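## Task

Take plate G15 out of slot 3 of plate hotel H1 and put it in nest RG, lying flat within the nest's locators with its well A1 at the nest corner labelled A1. Every other plate in H1 must be left exactly as it was. The result has to stay in place without the robot holding it, so release the plate and move the gripper away at the end.

## Robot and tools

Robot: a single six-joint arm with a parallel two-finger gripper. Its base may sit slightly tilted on the table. There is no Cartesian command; every motion is given as joint angles.

Scene frame: origin on the table surface directly beneath the arm base, +z up, +y to the left when facing along +x. Camera calibrations use this frame.

Labware: on any labelled item, well A1 lies at the labelled short end, in the corner farther from the labelled long side. Hotel H1 holds 6 slots numbered from the bottom (slot 1 lowest). Each shelf is a two-pronged fork with locating pins, and a stored plate faces the front with a short end. Lift a plate clear of the pins before pulling it out, and avoid brushing the shelves or plates above and below.

Tool execute_actions, argument "actions": a list holding one item or nothing. Optional "pictures" (true/false) requests camera images; an empty list always returns images along with the state and moves nothing.
- Action: {"rows": [[...], ...], "steps": n}. Between 8 and 15 steps (default 15), each 1/30 s. "rows" holds 1 to 15 rows; one row is applied per step, and the final row repeats if rows run out. Each row has exactly 7 numbers for the one arm: absolute joint targets in radians in the order waist, shoulder, elbow, wrist pitch, wrist yaw, wrist roll, followed by the gripper opening. These are positions to reach, not offsets, on the same scale the Joint positions line reports.
- Stated joint ranges (rad): waist -2.880..2.880, shoulder 0.000..3.142, elbow 0.000..3.019, wrist pitch -1.693..1.571, wrist yaw -1.571..1.571, wrist roll -2.094..2.094. True limits may differ by up to 0.019 either way. A target beyond a stated end by more than 0.019 and farther out than the current angle gets the call refused (nothing is sent). Targets past the real end are clipped there, reported as "joint sent to its limit" (possibly referring to an earlier, still-running action); lacking that message does not prove there is more room.
- Opening: from -1 (closed) to +1 (fully open, 0.094 m between pads). Absolute, not relative.
- Wait: {"steps": n} with no rows, n up to 300; it returns when n steps have passed since the previous result, counting your reply time.

Motion behaviour: each step, a joint's target is held within a fixed distance of its measured angle (waist 0.264, shoulder 0.32, elbow 0.276, wrist pitch 0.33, wrist yaw 0.186, wrist roll 0.522 rad), and all targets are pulled back if they would place the gripper over 70 mm from where it currently is. Large moves therefore take several actions or a wait. Tiny moves of a few mm may not move the hand. Each result is captured 8 steps before its action finishes; those final steps execute while you compose the next reply, and your next action starts afterwards. The simulation keeps running while you think: the arm continues toward the last row sent until it has nearly stopped moving (slow or blocked counts as stopped) or a step is HELD; from then on only a new action drives it further. Fingers already moving keep moving.

Result lines: Joint positions and Joint velocities give the six joints (rad, rad/s) and then the pad gap (m, m/s). grip_measured is the measured opening on the command scale. "joint command not followed" means the clearance check altered or blocked targets (mounting blocks and posts count as part of the arm); HELD marks steps where your row was partly or fully not sent. MOTOR HOT appears from 85 °C; at 100 °C an OVER-TEMPERATURE FAULT occurs, the motors and gripper let go and the arm drops until cooled. Carrying a load heats motors, including during thinking, so do not linger while holding.

Gripping: except near -1 and +1, the fingers go to where grip_measured equals your command. To hold something, command an opening below grip_measured: roughly 0.03 below for a firm hold, less for a lighter one. Readings may be offset by about 1 mm, consistently within a scene. Finger force caps at about 50-62 N per pad (lower on some grippers, and lower on parts under ~2 mm thick), with a short stronger spike at first contact. Occasionally something tugs briefly on a held part, so grip firmly.

Cameras: cam_head_left and cam_head_right (896x504, fixed, calibrated pinhole+radial, accurate to within roughly 2.3 degrees and 9 mm) and cam_wrist (504x504 fisheye, pose not given). zoom_image takes "camera" (one of those names) and "region" [x0, y0, x1, y1] in pixels from the top-left, no more than 504x504, returning a magnified view of that camera's latest image.

finished_scene takes "scene" (the current scene number) and ends that scene irreversibly, reporting whether it succeeded and giving the next task. Call it only after the plate rests in the nest, released, with the gripper moved away. Replying without any tool call ends everything.

Avoid: dropping or sliding plates, slamming into the hotel or nest, pushing hard, disturbing the other stored plates, and anything leaving the table, which ends the scene. Move smoothly.

Each tool is called after "Request:" by a JSON object that holds its "api" and its "payload", one argument or row to a line.

## Session

I'll start by looking at the current state.

Request:
{"api": "execute_actions", "payload": {
  "actions": []
}}

Scene clock: 0.00 s of 7200.00 s.
grip_measured=+1.000
Joint positions: [-1.192  1.343  1.057 -0.372  0.078 -0.633  0.094]
Joint velocities: [-0.015  0.005  0.012 -0.032 -0.051 -0.022  0.   ]
Motor temperatures (°C, as the motors report them): [33 35 33 31 33 31]

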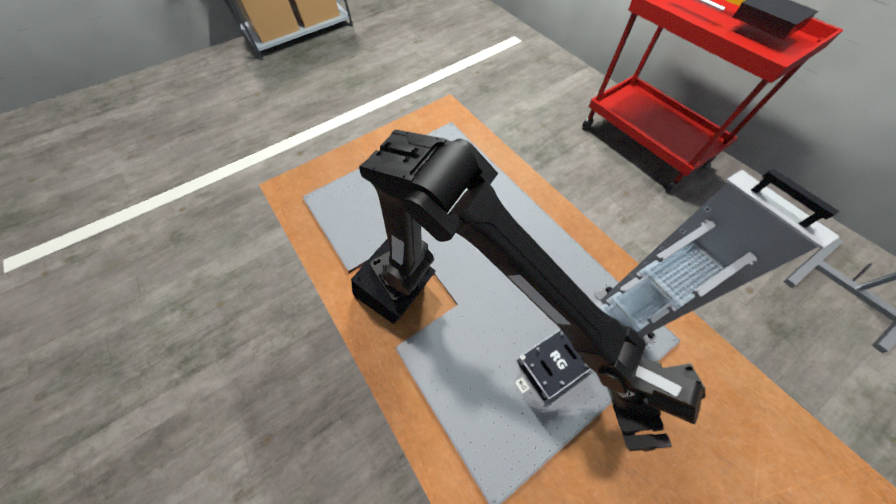

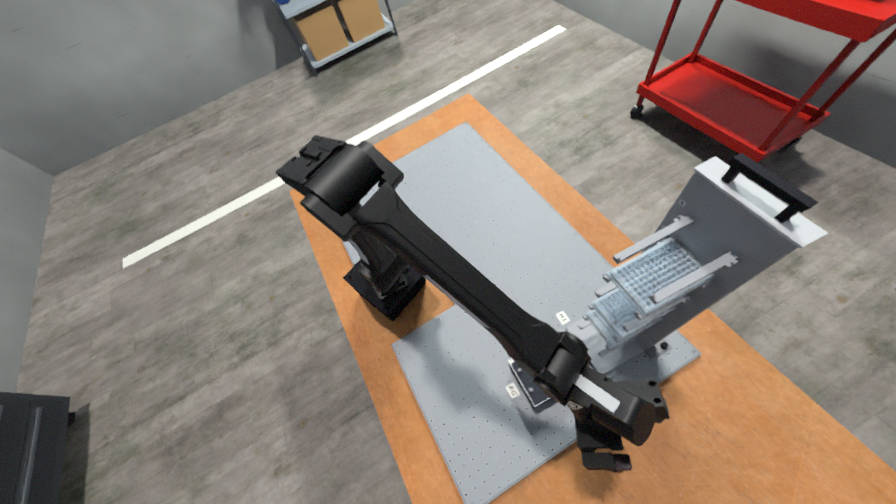

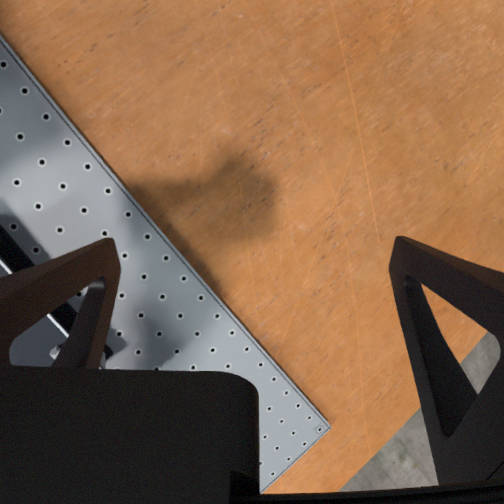

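Request:
{"api": "zoom_image", "payload": {
  "camera": "cam_head_left",
  "region": [480, 160, 860, 470]
}}

Request:
{"api": "zoom_image", "payload": {
  "camera": "cam_head_right",
  "region": [480, 140, 860, 480]
}}

Request:
{"api": "zoom_image", "payload": {
  "camera": "cam_head_left",
  "region": [330, 110, 560, 340]
}}

Region (480, 160, 860, 470) of cam_head_left's 896x504 image, scaled by 1.326, with more detail than that image has; it fills the top 411 rows of this view, and the rest is white.

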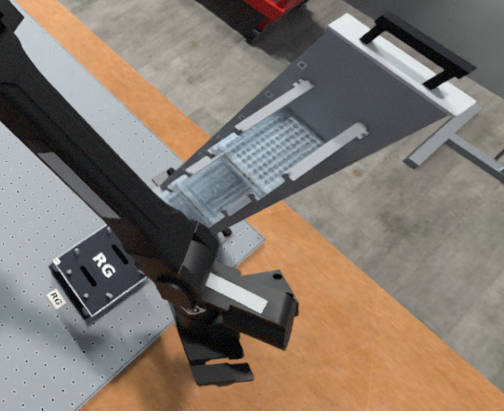

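Region (480, 140, 860, 480) of cam_head_right's 896x504 image, scaled by 1.326, with more detail than that image has; it fills the top 451 rows of this view, and the rest is white.

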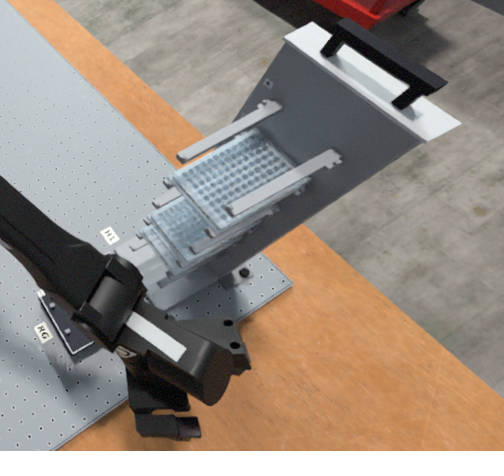

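Region (330, 110, 560, 340) of cam_head_left's 896x504 image, scaled by 2.191, with more detail than that image has.

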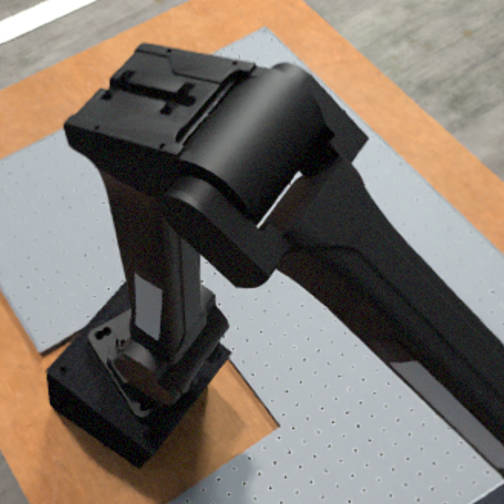

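Request:
{"api": "zoom_image", "payload": {
  "camera": "cam_head_right",
  "region": [260, 120, 490, 350]
}}

Request:
{"api": "zoom_image", "payload": {
  "camera": "cam_head_right",
  "region": [490, 300, 720, 500]
}}

Request:
{"api": "zoom_image", "payload": {
  "camera": "cam_head_left",
  "region": [500, 290, 730, 490]
}}

Region (260, 120, 490, 350) of cam_head_right's 896x504 image, scaled by 2.191, with more detail than that image has.

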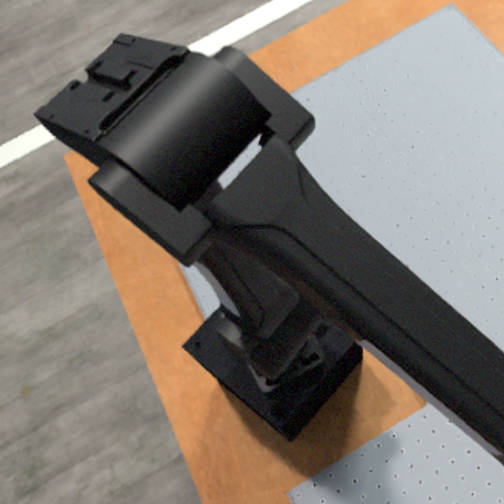

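Region (490, 300, 720, 500) of cam_head_right's 896x504 image, scaled by 2.191, with more detail than that image has; it fills the top 438 rows of this view, and the rest is white.

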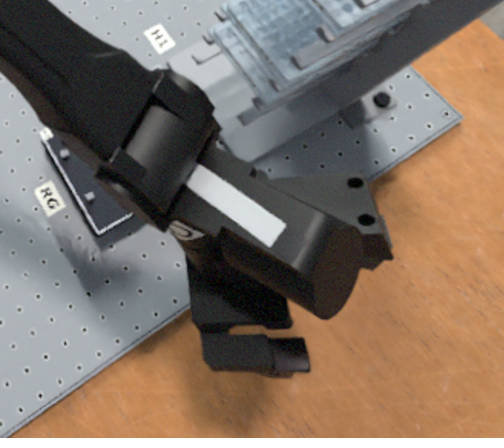

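Region (500, 290, 730, 490) of cam_head_left's 896x504 image, scaled by 2.191, with more detail than that image has; it fills the top 438 rows of this view, and the rest is white.

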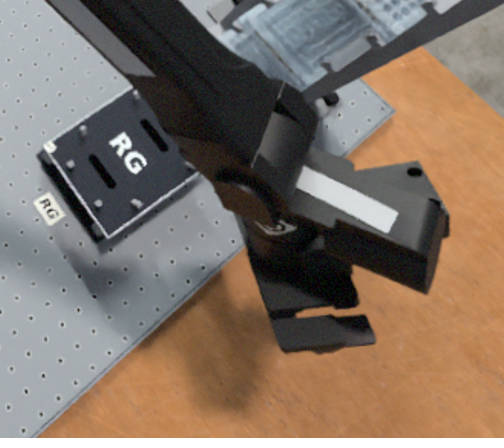

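Request:
{"api": "execute_actions", "payload": {
  "actions": [
    {"rows": [[-1.192,1.343,1.057,0.3,0.0,0.0,1]], "steps": 15}
  ],
  "pictures": true
}}

Scene clock: 7.37 s of 7200.00 s.
grip_measured=+1.000
Joint positions: [-1.192  1.344  1.041  0.229  0.002 -0.154  0.094]
Joint velocities: [ 0.015 -0.151 -0.002  1.077 -0.037  1.048  0.   ]
Motor temperatures (°C, as the motors report them): [33 36 35 31 33 31]
Steps of this call (steps 1 to 90: nothing new was sent; then 4.13 s passed at rest; steps 91 to 97: the first 7 steps of this action). Readings (joint positions):
91: [-1.192 1.343 1.049 -0.308 0.041 -0.551]
92: [-1.192 1.346 1.040 -0.202 0.016 -0.452]
94: [-1.192 1.350 1.039 0.006 0.004 -0.293]
97: the state above

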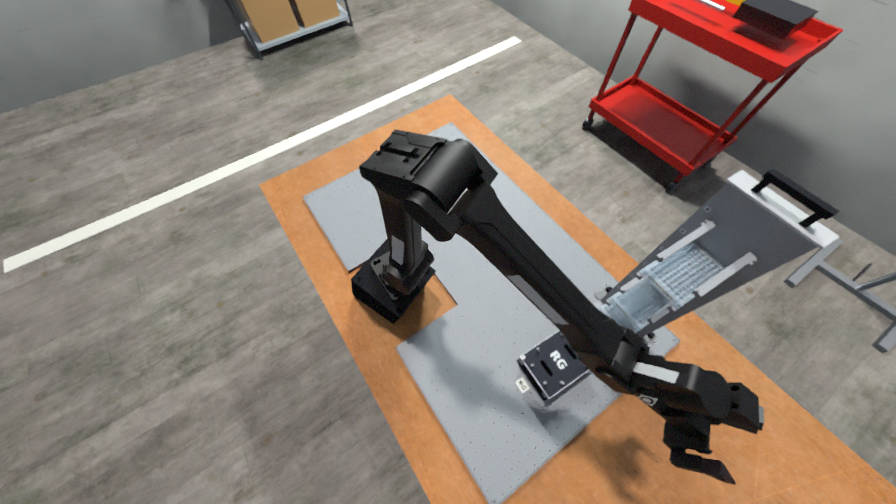

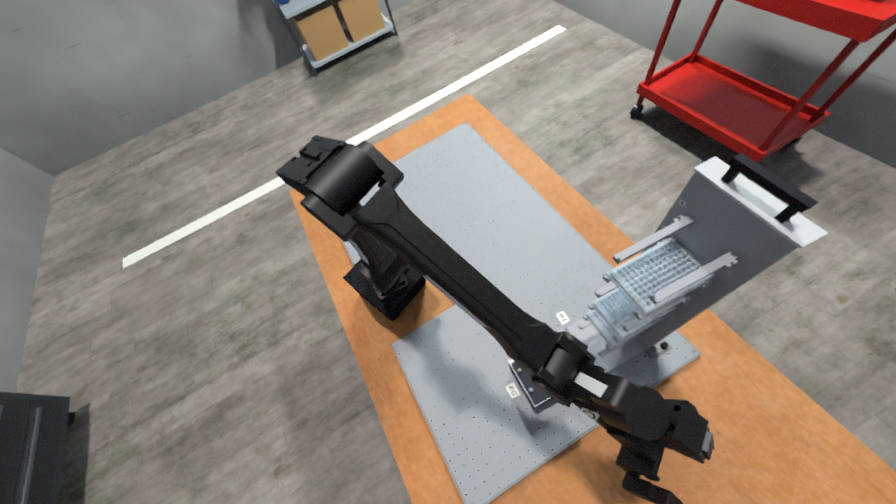

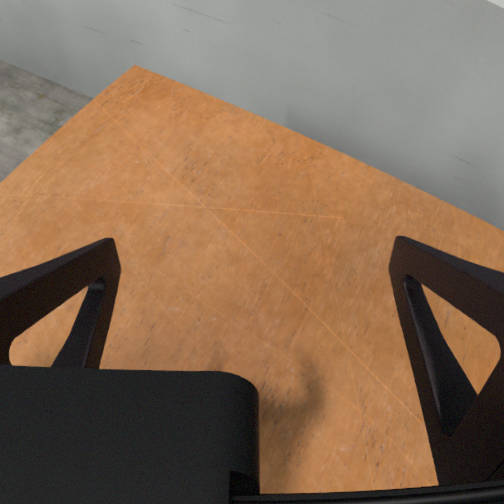

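Request:
{"api": "execute_actions", "payload": {
  "actions": [],
  "pictures": true
}}

Request:
{"api": "zoom_image", "payload": {
  "camera": "cam_head_left",
  "region": [570, 300, 800, 500]
}}

Request:
{"api": "zoom_image", "payload": {
  "camera": "cam_head_right",
  "region": [520, 304, 750, 504]
}}

Scene clock: 7.77 s of 7200.00 s.
grip_measured=+1.000
Joint positions: [-1.192  1.335  1.041  0.283  0.002 -0.02   0.094]
Joint velocities: [-0.005 -0.005 -0.002 -0.022  0.007  0.095  0.   ]
Motor temperatures (°C, as the motors report them): [33 36 35 31 33 31]
Kept back: nothing.
Steps of this call (steps 1 to 8: the last 8 steps of your previous action; steps 9 to 12: the robot went on to your last target). Readings (joint positions):
1: [-1.192 1.340 1.041 0.256 0.002 -0.125]
2: [-1.192 1.337 1.041 0.270 0.002 -0.102]
4: [-1.192 1.335 1.041 0.281 0.002 -0.069]
8: [-1.192 1.335 1.041 0.283 0.002 -0.034]
12: the state above

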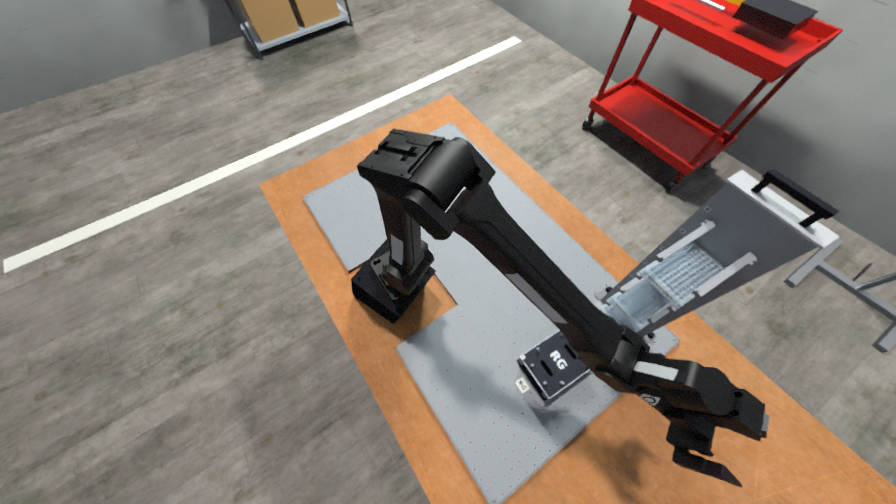

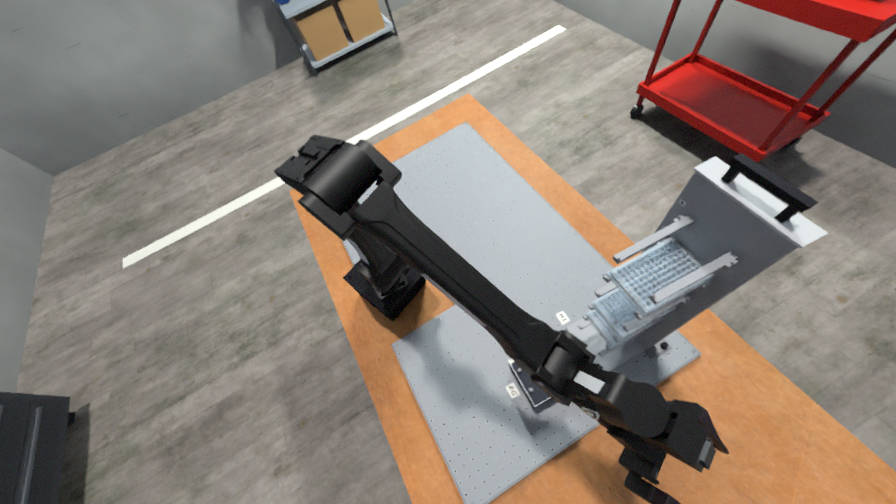

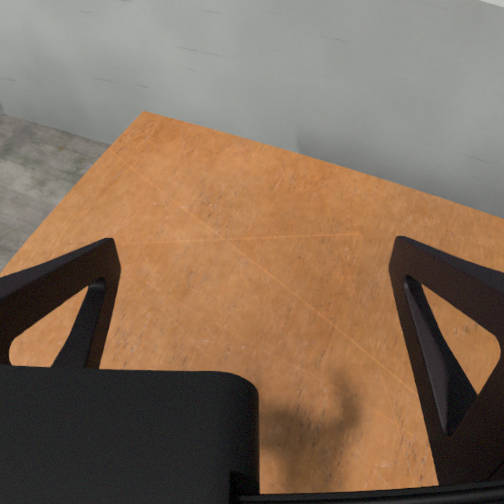

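Region (570, 300, 800, 500) of cam_head_left's 896x504 image, scaled by 2.191, with more detail than that image has; it fills the top 438 rows of this view, and the rest is white.

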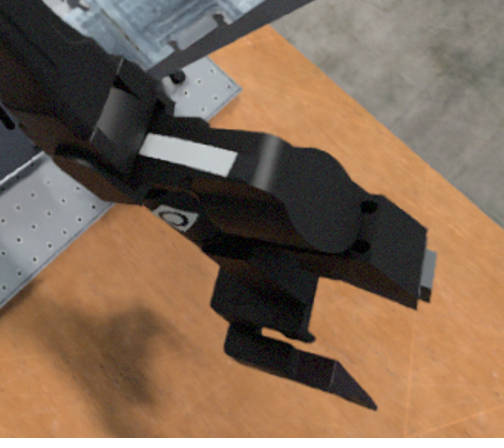

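Region (520, 304, 750, 504) of cam_head_right's 896x504 image, scaled by 2.191, with more detail than that image has; it fills the top 438 rows of this view, and the rest is white.

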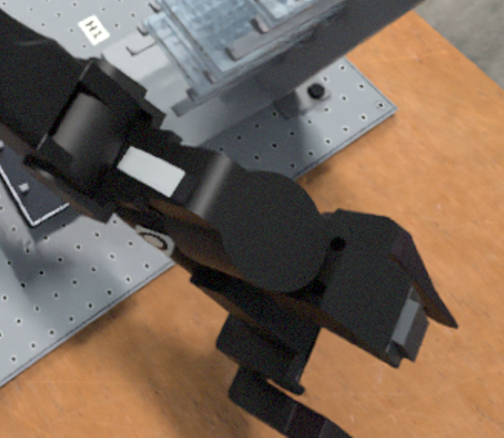

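Request:
{"api": "execute_actions", "payload": {
  "actions": [
    {"rows": [[-1.192,1.343,1.4,-0.05,0.0,0.0,1]], "steps": 15}
  ]
}}

Request:
{"api": "execute_actions", "payload": {
  "actions": [
    {"steps": 10}
  ],
  "pictures": true
}}

Scene clock: 8.83 s of 7200.00 s.
grip_measured=+1.000
Joint positions: [-1.192  1.348  1.257  0.007  0.002 -0.011  0.094]
Joint velocities: [-0.005 -0.005  0.95  -0.496 -0.007 -0.022  0.   ]
Motor temperatures (°C, as the motors report them): [33 36 35 31 33 31]
Steps of this call (steps 1 to 25: the robot went on to your last target; steps 26 to 32: the first 7 steps of this action). Readings (joint positions):
26: [-1.192 1.335 1.060 0.227 0.002 -0.011]
27: [-1.192 1.339 1.093 0.149 0.002 -0.011]
29: [-1.192 1.347 1.161 0.070 0.002 -0.011]
32: the state above

Scene clock: 9.17 s of 7200.00 s.
grip_measured=+1.000
Joint positions: [-1.192  1.329  1.371 -0.035  0.002 -0.011  0.094]
Joint velocities: [-0.015 -0.005 -0.012 -0.051 -0.037  0.007  0.   ]
Motor temperatures (°C, as the motors report them): [33 36 35 31 33 31]
Kept back: nothing.
Steps of this call (steps 1 to 8: the last 8 steps of your previous action; steps 9 to 10: the robot went on to your last target). Readings (joint positions):
1: [-1.192 1.348 1.290 -0.009 0.002 -0.011]
2: [-1.192 1.347 1.319 -0.020 0.002 -0.011]
4: [-1.192 1.343 1.358 -0.027 0.002 -0.011]
8: [-1.192 1.329 1.371 -0.032 0.002 -0.011]
10: the state above

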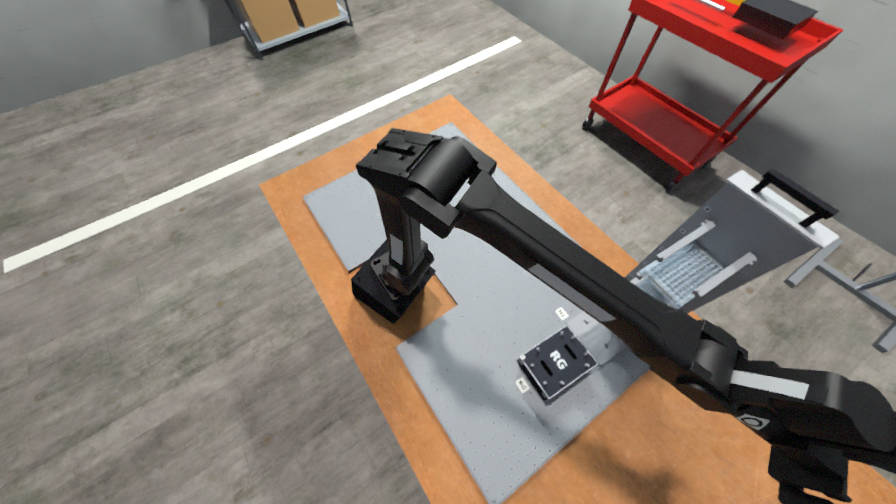

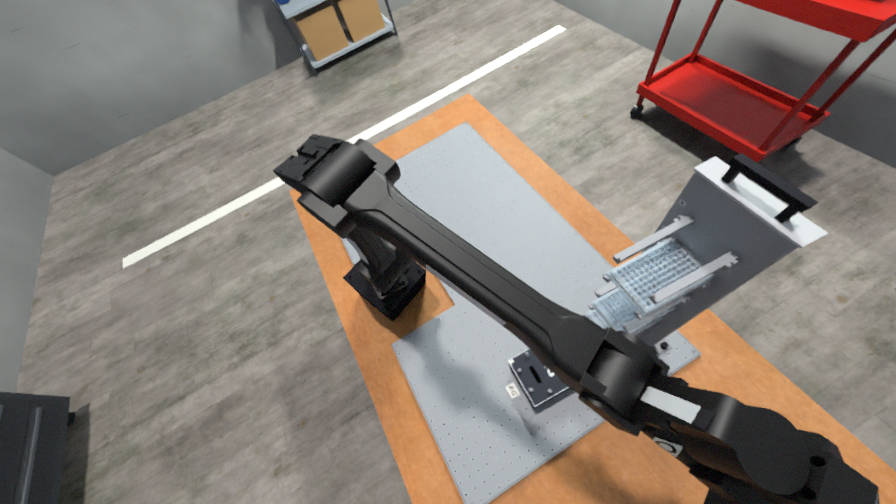

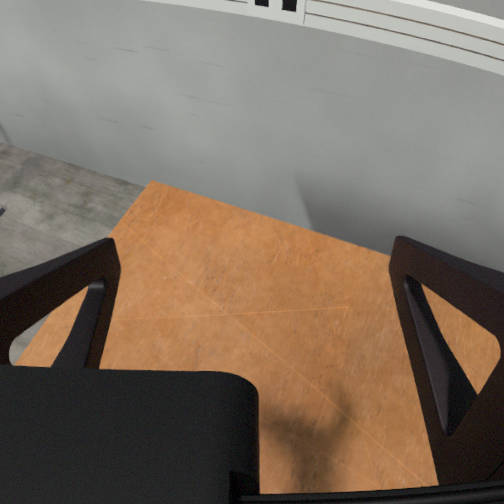

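Request:
{"api": "zoom_image", "payload": {
  "camera": "cam_head_left",
  "region": [340, 230, 460, 340]
}}

Request:
{"api": "zoom_image", "payload": {
  "camera": "cam_head_right",
  "region": [330, 230, 450, 340]
}}

Region (340, 230, 460, 340) of cam_head_left's 896x504 image, scaled by 4.200, with more detail than that image has; it fills the top 462 rows of this view, and the rest is white.

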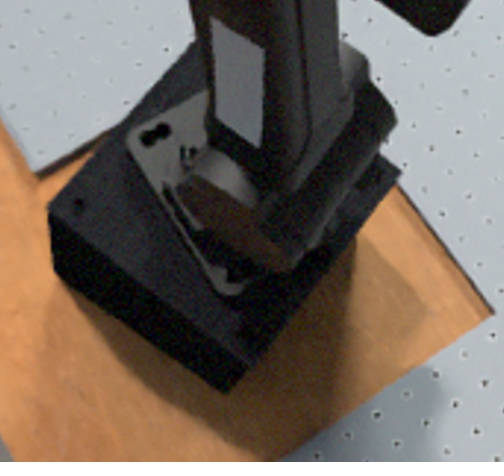

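Region (330, 230, 450, 340) of cam_head_right's 896x504 image, scaled by 4.200, with more detail than that image has; it fills the top 462 rows of this view, and the rest is white.

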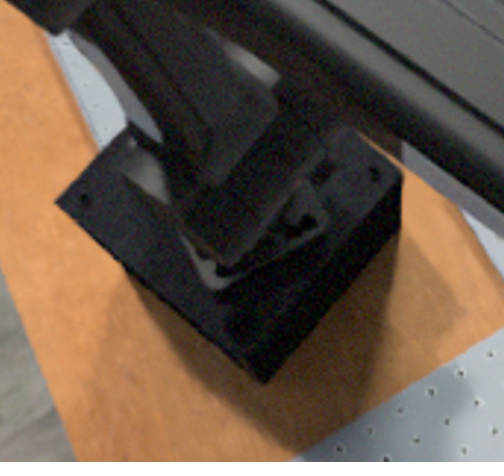

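Request:
{"api": "zoom_image", "payload": {
  "camera": "cam_head_left",
  "region": [500, 300, 630, 420]
}}

Request:
{"api": "zoom_image", "payload": {
  "camera": "cam_head_right",
  "region": [490, 300, 620, 420]
}}

Request:
{"api": "zoom_image", "payload": {
  "camera": "cam_head_left",
  "region": [600, 160, 850, 360]
}}

Request:
{"api": "zoom_image", "payload": {
  "camera": "cam_head_right",
  "region": [570, 150, 830, 370]
}}

Region (500, 300, 630, 420) of cam_head_left's 896x504 image, scaled by 3.877, with more detail than that image has; it fills the top 465 rows of this view, and the rest is white.

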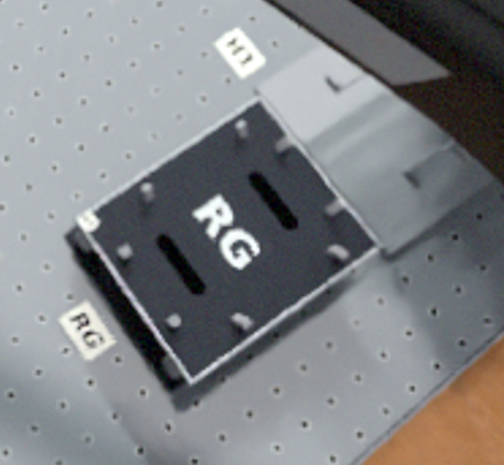

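Region (490, 300, 620, 420) of cam_head_right's 896x504 image, scaled by 3.877, with more detail than that image has; it fills the top 465 rows of this view, and the rest is white.

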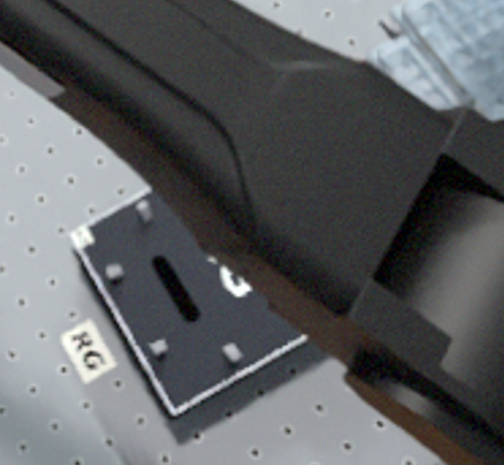

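Region (600, 160, 850, 360) of cam_head_left's 896x504 image, scaled by 2.016, with more detail than that image has; it fills the top 403 rows of this view, and the rest is white.

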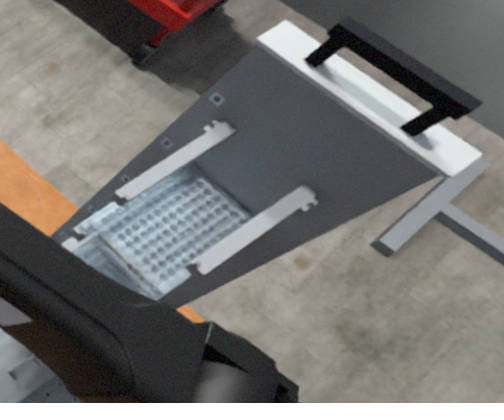

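Region (570, 150, 830, 370) of cam_head_right's 896x504 image, scaled by 1.938, with more detail than that image has; it fills the top 426 rows of this view, and the rest is white.

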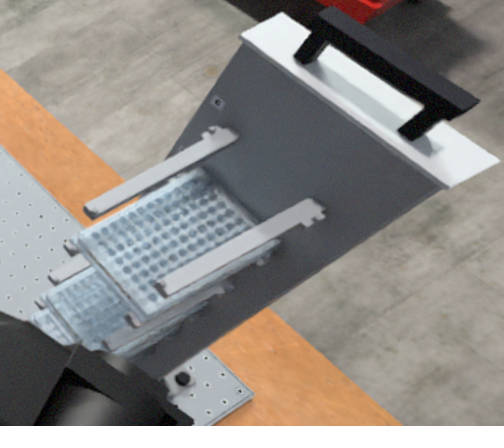

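Request:
{"api": "zoom_image", "payload": {
  "camera": "cam_head_left",
  "region": [646, 284, 896, 504]
}}

Request:
{"api": "zoom_image", "payload": {
  "camera": "cam_head_right",
  "region": [560, 284, 810, 504]
}}

Region (646, 284, 896, 504) of cam_head_left's 896x504 image, scaled by 2.016, with more detail than that image has; it fills the top 444 rows of this view, and the rest is white.

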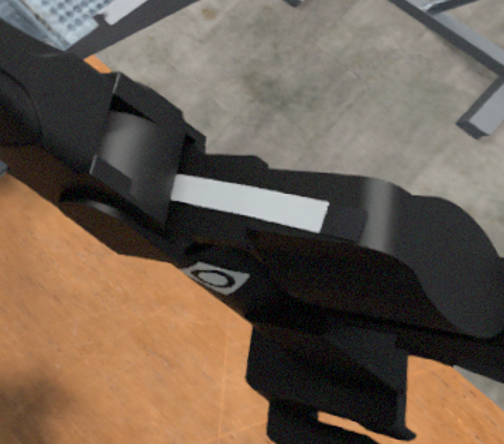

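Region (560, 284, 810, 504) of cam_head_right's 896x504 image, scaled by 2.016, with more detail than that image has; it fills the top 444 rows of this view, and the rest is white.

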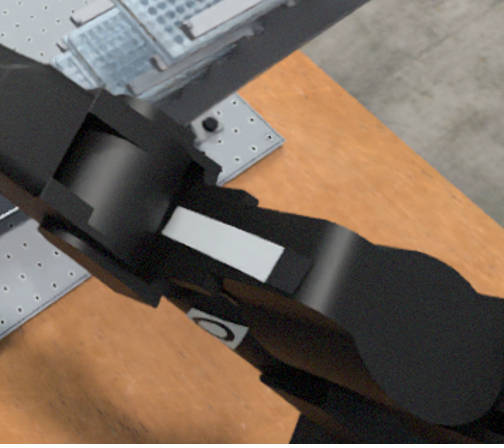

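Request:
{"api": "execute_actions", "payload": {
  "actions": [
    {"rows": [[-1.192,1.65,1.057,0.0,0.0,0.0,1]], "steps": 15}
  ]
}}

Request:
{"api": "execute_actions", "payload": {
  "actions": [
    {"steps": 12}
  ],
  "pictures": true
}}

Scene clock: 18.33 s of 7200.00 s.
grip_measured=+1.000
Joint positions: [-1.192  1.363  1.285 -0.036  0.002 -0.011  0.094]
Joint velocities: [ 0.005  0.298 -0.462  0.017 -0.007 -0.022  0.   ]
Motor temperatures (°C, as the motors report them): [33 37 38 31 33 31]
Steps of this call (steps 1 to 30: the robot went on to your last target; steps 31 to 90: nothing new was sent; then 5.93 s passed at rest; steps 91 to 97: the first 7 steps of this action). Readings (joint positions):
91: [-1.192 1.331 1.366 -0.037 0.002 -0.011]
92: [-1.192 1.331 1.358 -0.036 0.002 -0.011]
94: [-1.192 1.338 1.332 -0.036 0.002 -0.011]
97: the state above

Scene clock: 18.73 s of 7200.00 s.
grip_measured=+1.000
Joint positions: [-1.192  1.581  1.093 -0.026  0.002 -0.011  0.094]
Joint velocities: [-0.034  0.679 -0.413  0.159  0.051 -0.007  0.   ]
Motor temperatures (°C, as the motors report them): [33 37 38 31 33 31]
Kept back: nothing.
Steps of this call (steps 1 to 8: the last 8 steps of your previous action; steps 9 to 12: the robot went on to your last target). Readings (joint positions):
1: [-1.192 1.375 1.269 -0.036 0.002 -0.011]
2: [-1.192 1.388 1.253 -0.036 0.002 -0.011]
4: [-1.192 1.418 1.220 -0.036 0.002 -0.011]
8: [-1.192 1.492 1.156 -0.035 0.002 -0.011]
12: the state above

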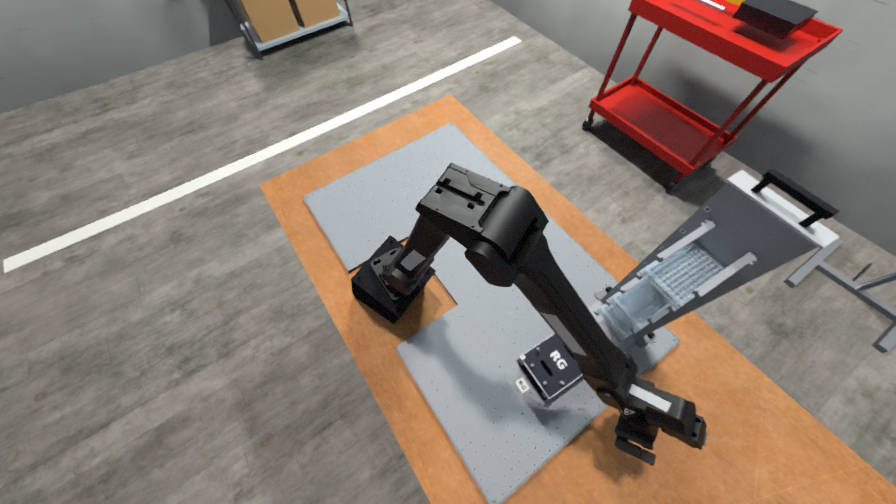

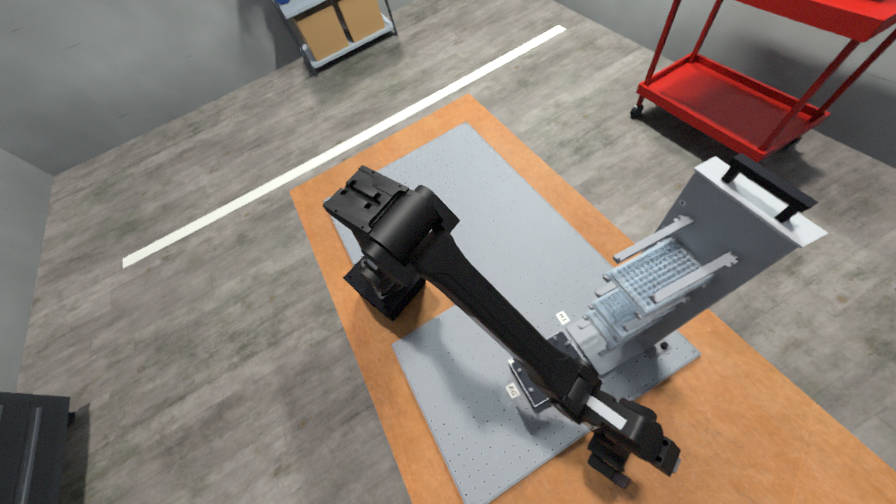

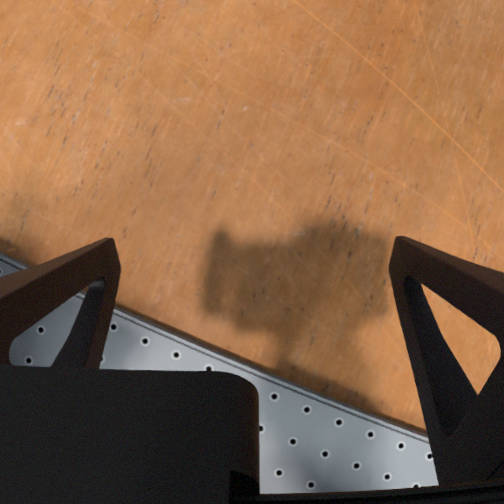

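Request:
{"api": "execute_actions", "payload": {
  "actions": [
    {"steps": 8}
  ],
  "pictures": true
}}

Request:
{"api": "zoom_image", "payload": {
  "camera": "cam_head_left",
  "region": [340, 140, 720, 500]
}}

Request:
{"api": "zoom_image", "payload": {
  "camera": "cam_head_right",
  "region": [310, 140, 690, 500]
}}

Scene clock: 19.20 s of 7200.00 s.
grip_measured=+1.000
Joint positions: [-1.192  1.66   1.041 -0.015  0.002 -0.011  0.094]
Joint velocities: [-0.024 -0.024  0.017 -0.022  0.022 -0.007  0.   ]
Motor temperatures (°C, as the motors report them): [33 37 38 31 33 31]
Kept back: nothing.
Steps of this call (steps 1 to 14: the robot went on to your last target). Readings (joint positions):
1: [-1.192 1.604 1.079 -0.022 0.002 -0.011]
2: [-1.192 1.626 1.068 -0.022 0.002 -0.011]
4: [-1.192 1.660 1.050 -0.022 0.002 -0.011]
8: [-1.192 1.674 1.041 -0.021 0.002 -0.011]
14: the state above

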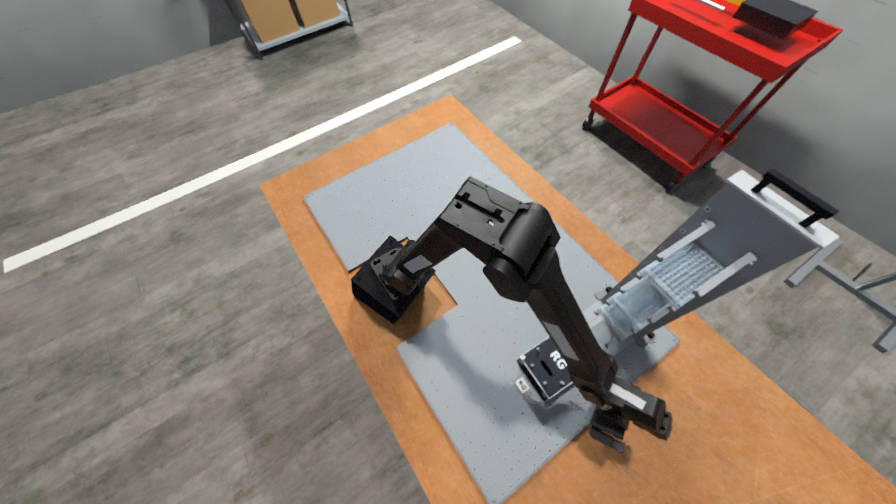

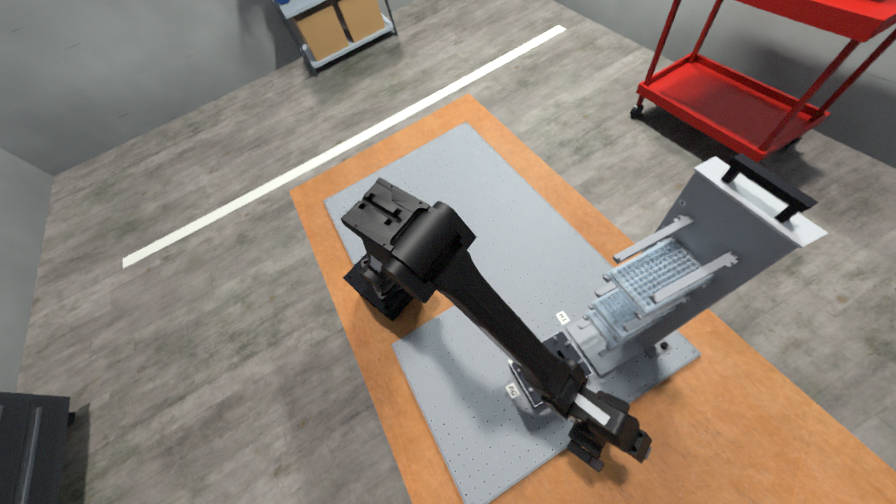

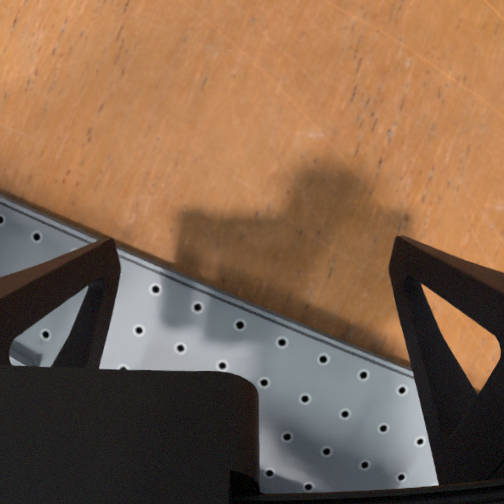

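Region (340, 140, 720, 500) of cam_head_left's 896x504 image, scaled by 1.326, with more detail than that image has; it fills the top 477 rows of this view, and the rest is white.

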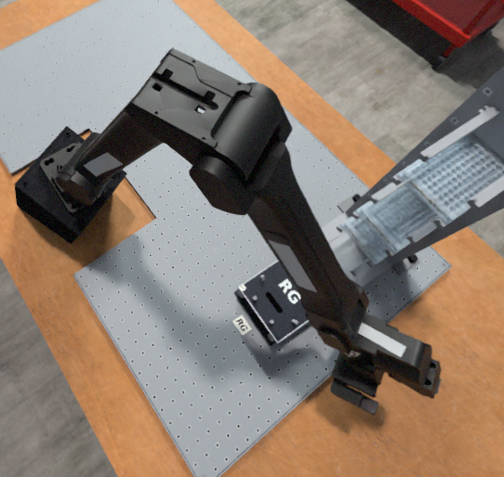

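Region (310, 140, 690, 500) of cam_head_right's 896x504 image, scaled by 1.326, with more detail than that image has; it fills the top 477 rows of this view, and the rest is white.

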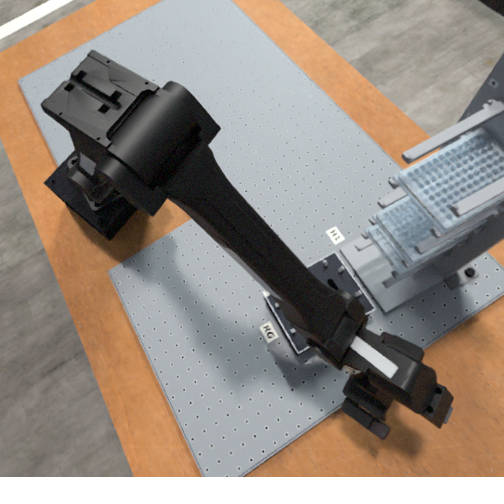

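Request:
{"api": "execute_actions", "payload": {
  "actions": [
    {"rows": [[-2.2,1.65,1.057,0.0,0.0,0.0,1]], "steps": 15}
  ]
}}

Request:
{"api": "execute_actions", "payload": {
  "actions": [
    {"steps": 30}
  ],
  "pictures": true
}}

Scene clock: 21.27 s of 7200.00 s.
grip_measured=+1.000
Joint positions: [-1.35   1.66   1.041 -0.015 -0.004 -0.011  0.094]
Joint velocities: [-1.04   0.005 -0.007 -0.012 -0.022  0.022  0.   ]
Motor temperatures (°C, as the motors report them): [33 37 37 31 33 31]
Steps of this call (steps 1 to 15: the robot went on to your last target; steps 16 to 55: nothing new was sent; steps 56 to 62: the first 7 steps of this action). Readings (joint positions):
56: [-1.198 1.660 1.041 -0.015 -0.001 -0.011]
57: [-1.209 1.660 1.041 -0.015 -0.003 -0.011]
59: [-1.254 1.660 1.041 -0.015 -0.004 -0.011]
62: the state above

Scene clock: 22.27 s of 7200.00 s.
grip_measured=+1.000
Joint positions: [-2.222  1.66   1.041 -0.015  0.002 -0.007  0.094]
Joint velocities: [ 0.21  -0.005 -0.007  0.002 -0.007 -0.051  0.   ]
Motor temperatures (°C, as the motors report them): [33 37 37 31 33 31]
Kept back: nothing.
Steps of this call (steps 1 to 8: the last 8 steps of your previous action; steps 9 to 30: the robot went on to your last target). Readings (joint positions):
1: [-1.386 1.660 1.041 -0.015 -0.004 -0.011]
2: [-1.424 1.660 1.041 -0.015 -0.004 -0.011]
4: [-1.503 1.660 1.041 -0.015 -0.004 -0.011]
8: [-1.668 1.660 1.041 -0.015 -0.004 -0.011]
30: the state above

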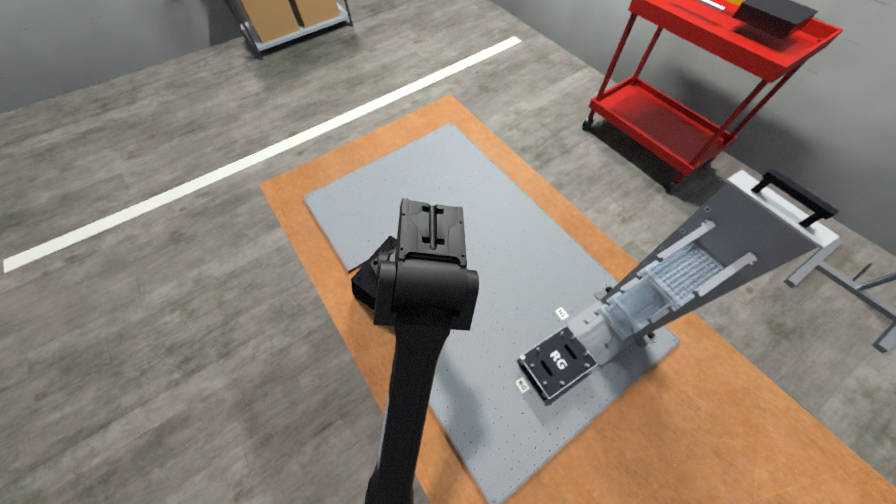

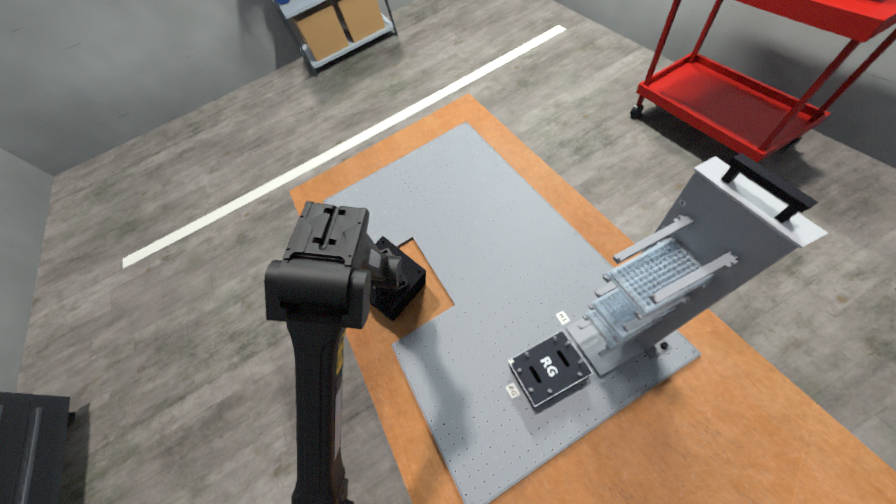

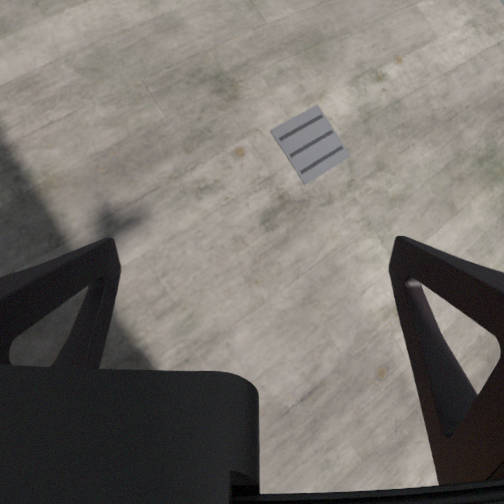

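Request:
{"api": "execute_actions", "payload": {
  "actions": [
    {"rows": [[-1.9,1.11,0.889,-0.78,1.286,-1.263,1]], "steps": 15}
  ]
}}

Request:
{"api": "execute_actions", "payload": {
  "actions": [
    {"steps": 30}
  ],
  "pictures": true
}}

Scene clock: 29.00 s of 7200.00 s.
grip_measured=+1.000
Joint positions: [-2.052  1.453  0.935 -0.32   0.315 -0.291  0.094]
Joint velocities: [ 0.962 -1.275 -0.315 -1.565  1.194 -1.429  0.   ]
Motor temperatures (°C, as the motors report them): [33 38 37 31 33 31]
Steps of this call (steps 1 to 30: the robot went on to your last target; steps 31 to 90: nothing new was sent; then 3.50 s passed at rest; steps 91 to 97: the first 7 steps of this action). Readings (joint positions):
91: [-2.199 1.651 1.037 -0.040 0.041 -0.039]
92: [-2.188 1.631 1.022 -0.081 0.085 -0.078]
94: [-2.145 1.570 0.981 -0.170 0.173 -0.157]
97: the state above

Scene clock: 30.00 s of 7200.00 s.
grip_measured=+1.000
Joint positions: [-1.894  1.104  0.892 -0.77   1.285 -1.25   0.094]
Joint velocities: [-0.015  0.005 -0.002  0.002 -0.022 -0.007  0.   ]
Motor temperatures (°C, as the motors report them): [33 38 37 31 33 31]
Kept back: nothing.
Steps of this call (steps 1 to 8: the last 8 steps of your previous action; steps 9 to 30: the robot went on to your last target). Readings (joint positions):
1: [-2.020 1.408 0.925 -0.376 0.366 -0.341]
2: [-1.989 1.359 0.917 -0.435 0.422 -0.396]
4: [-1.936 1.256 0.910 -0.577 0.569 -0.539]
8: [-1.890 1.079 0.902 -0.745 0.979 -0.919]
30: the state above

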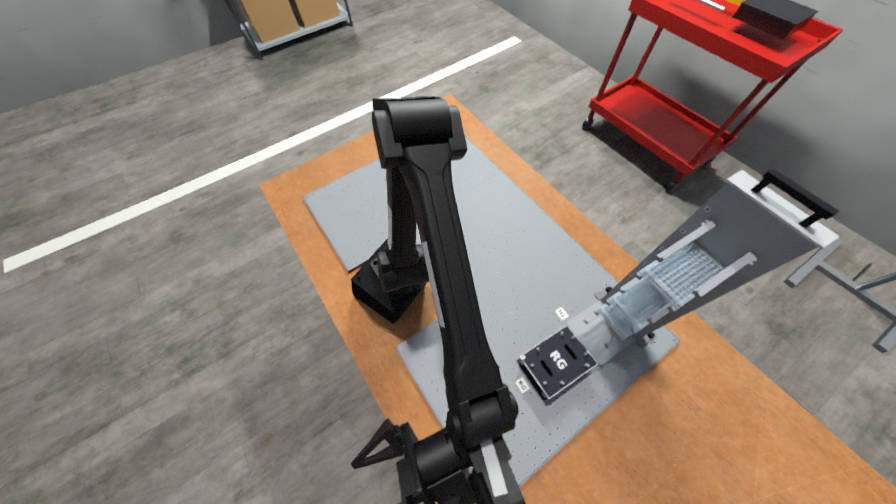

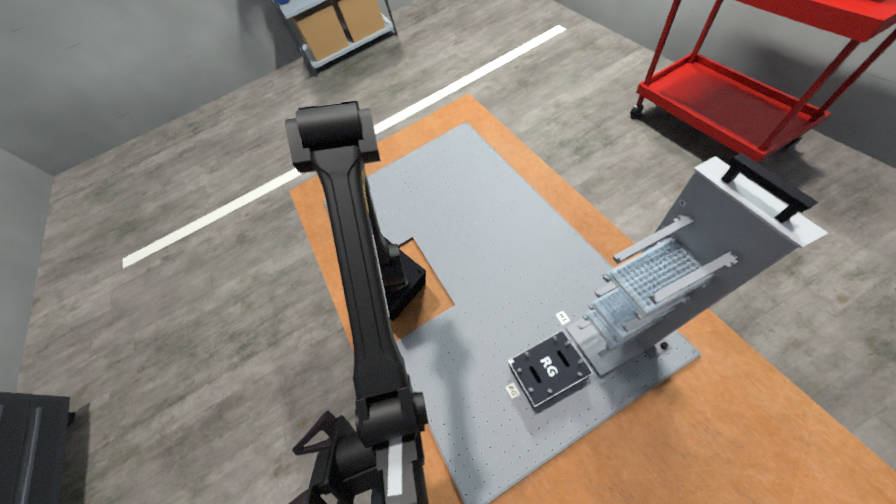

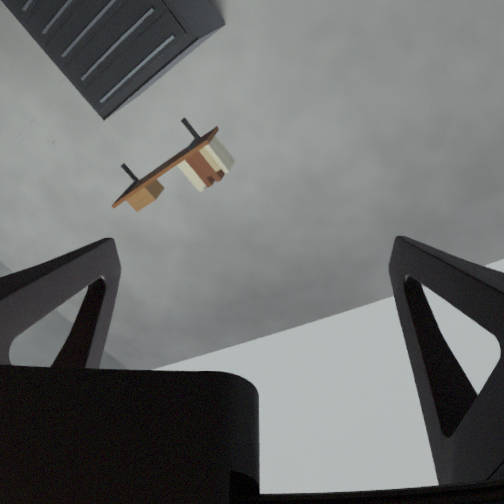

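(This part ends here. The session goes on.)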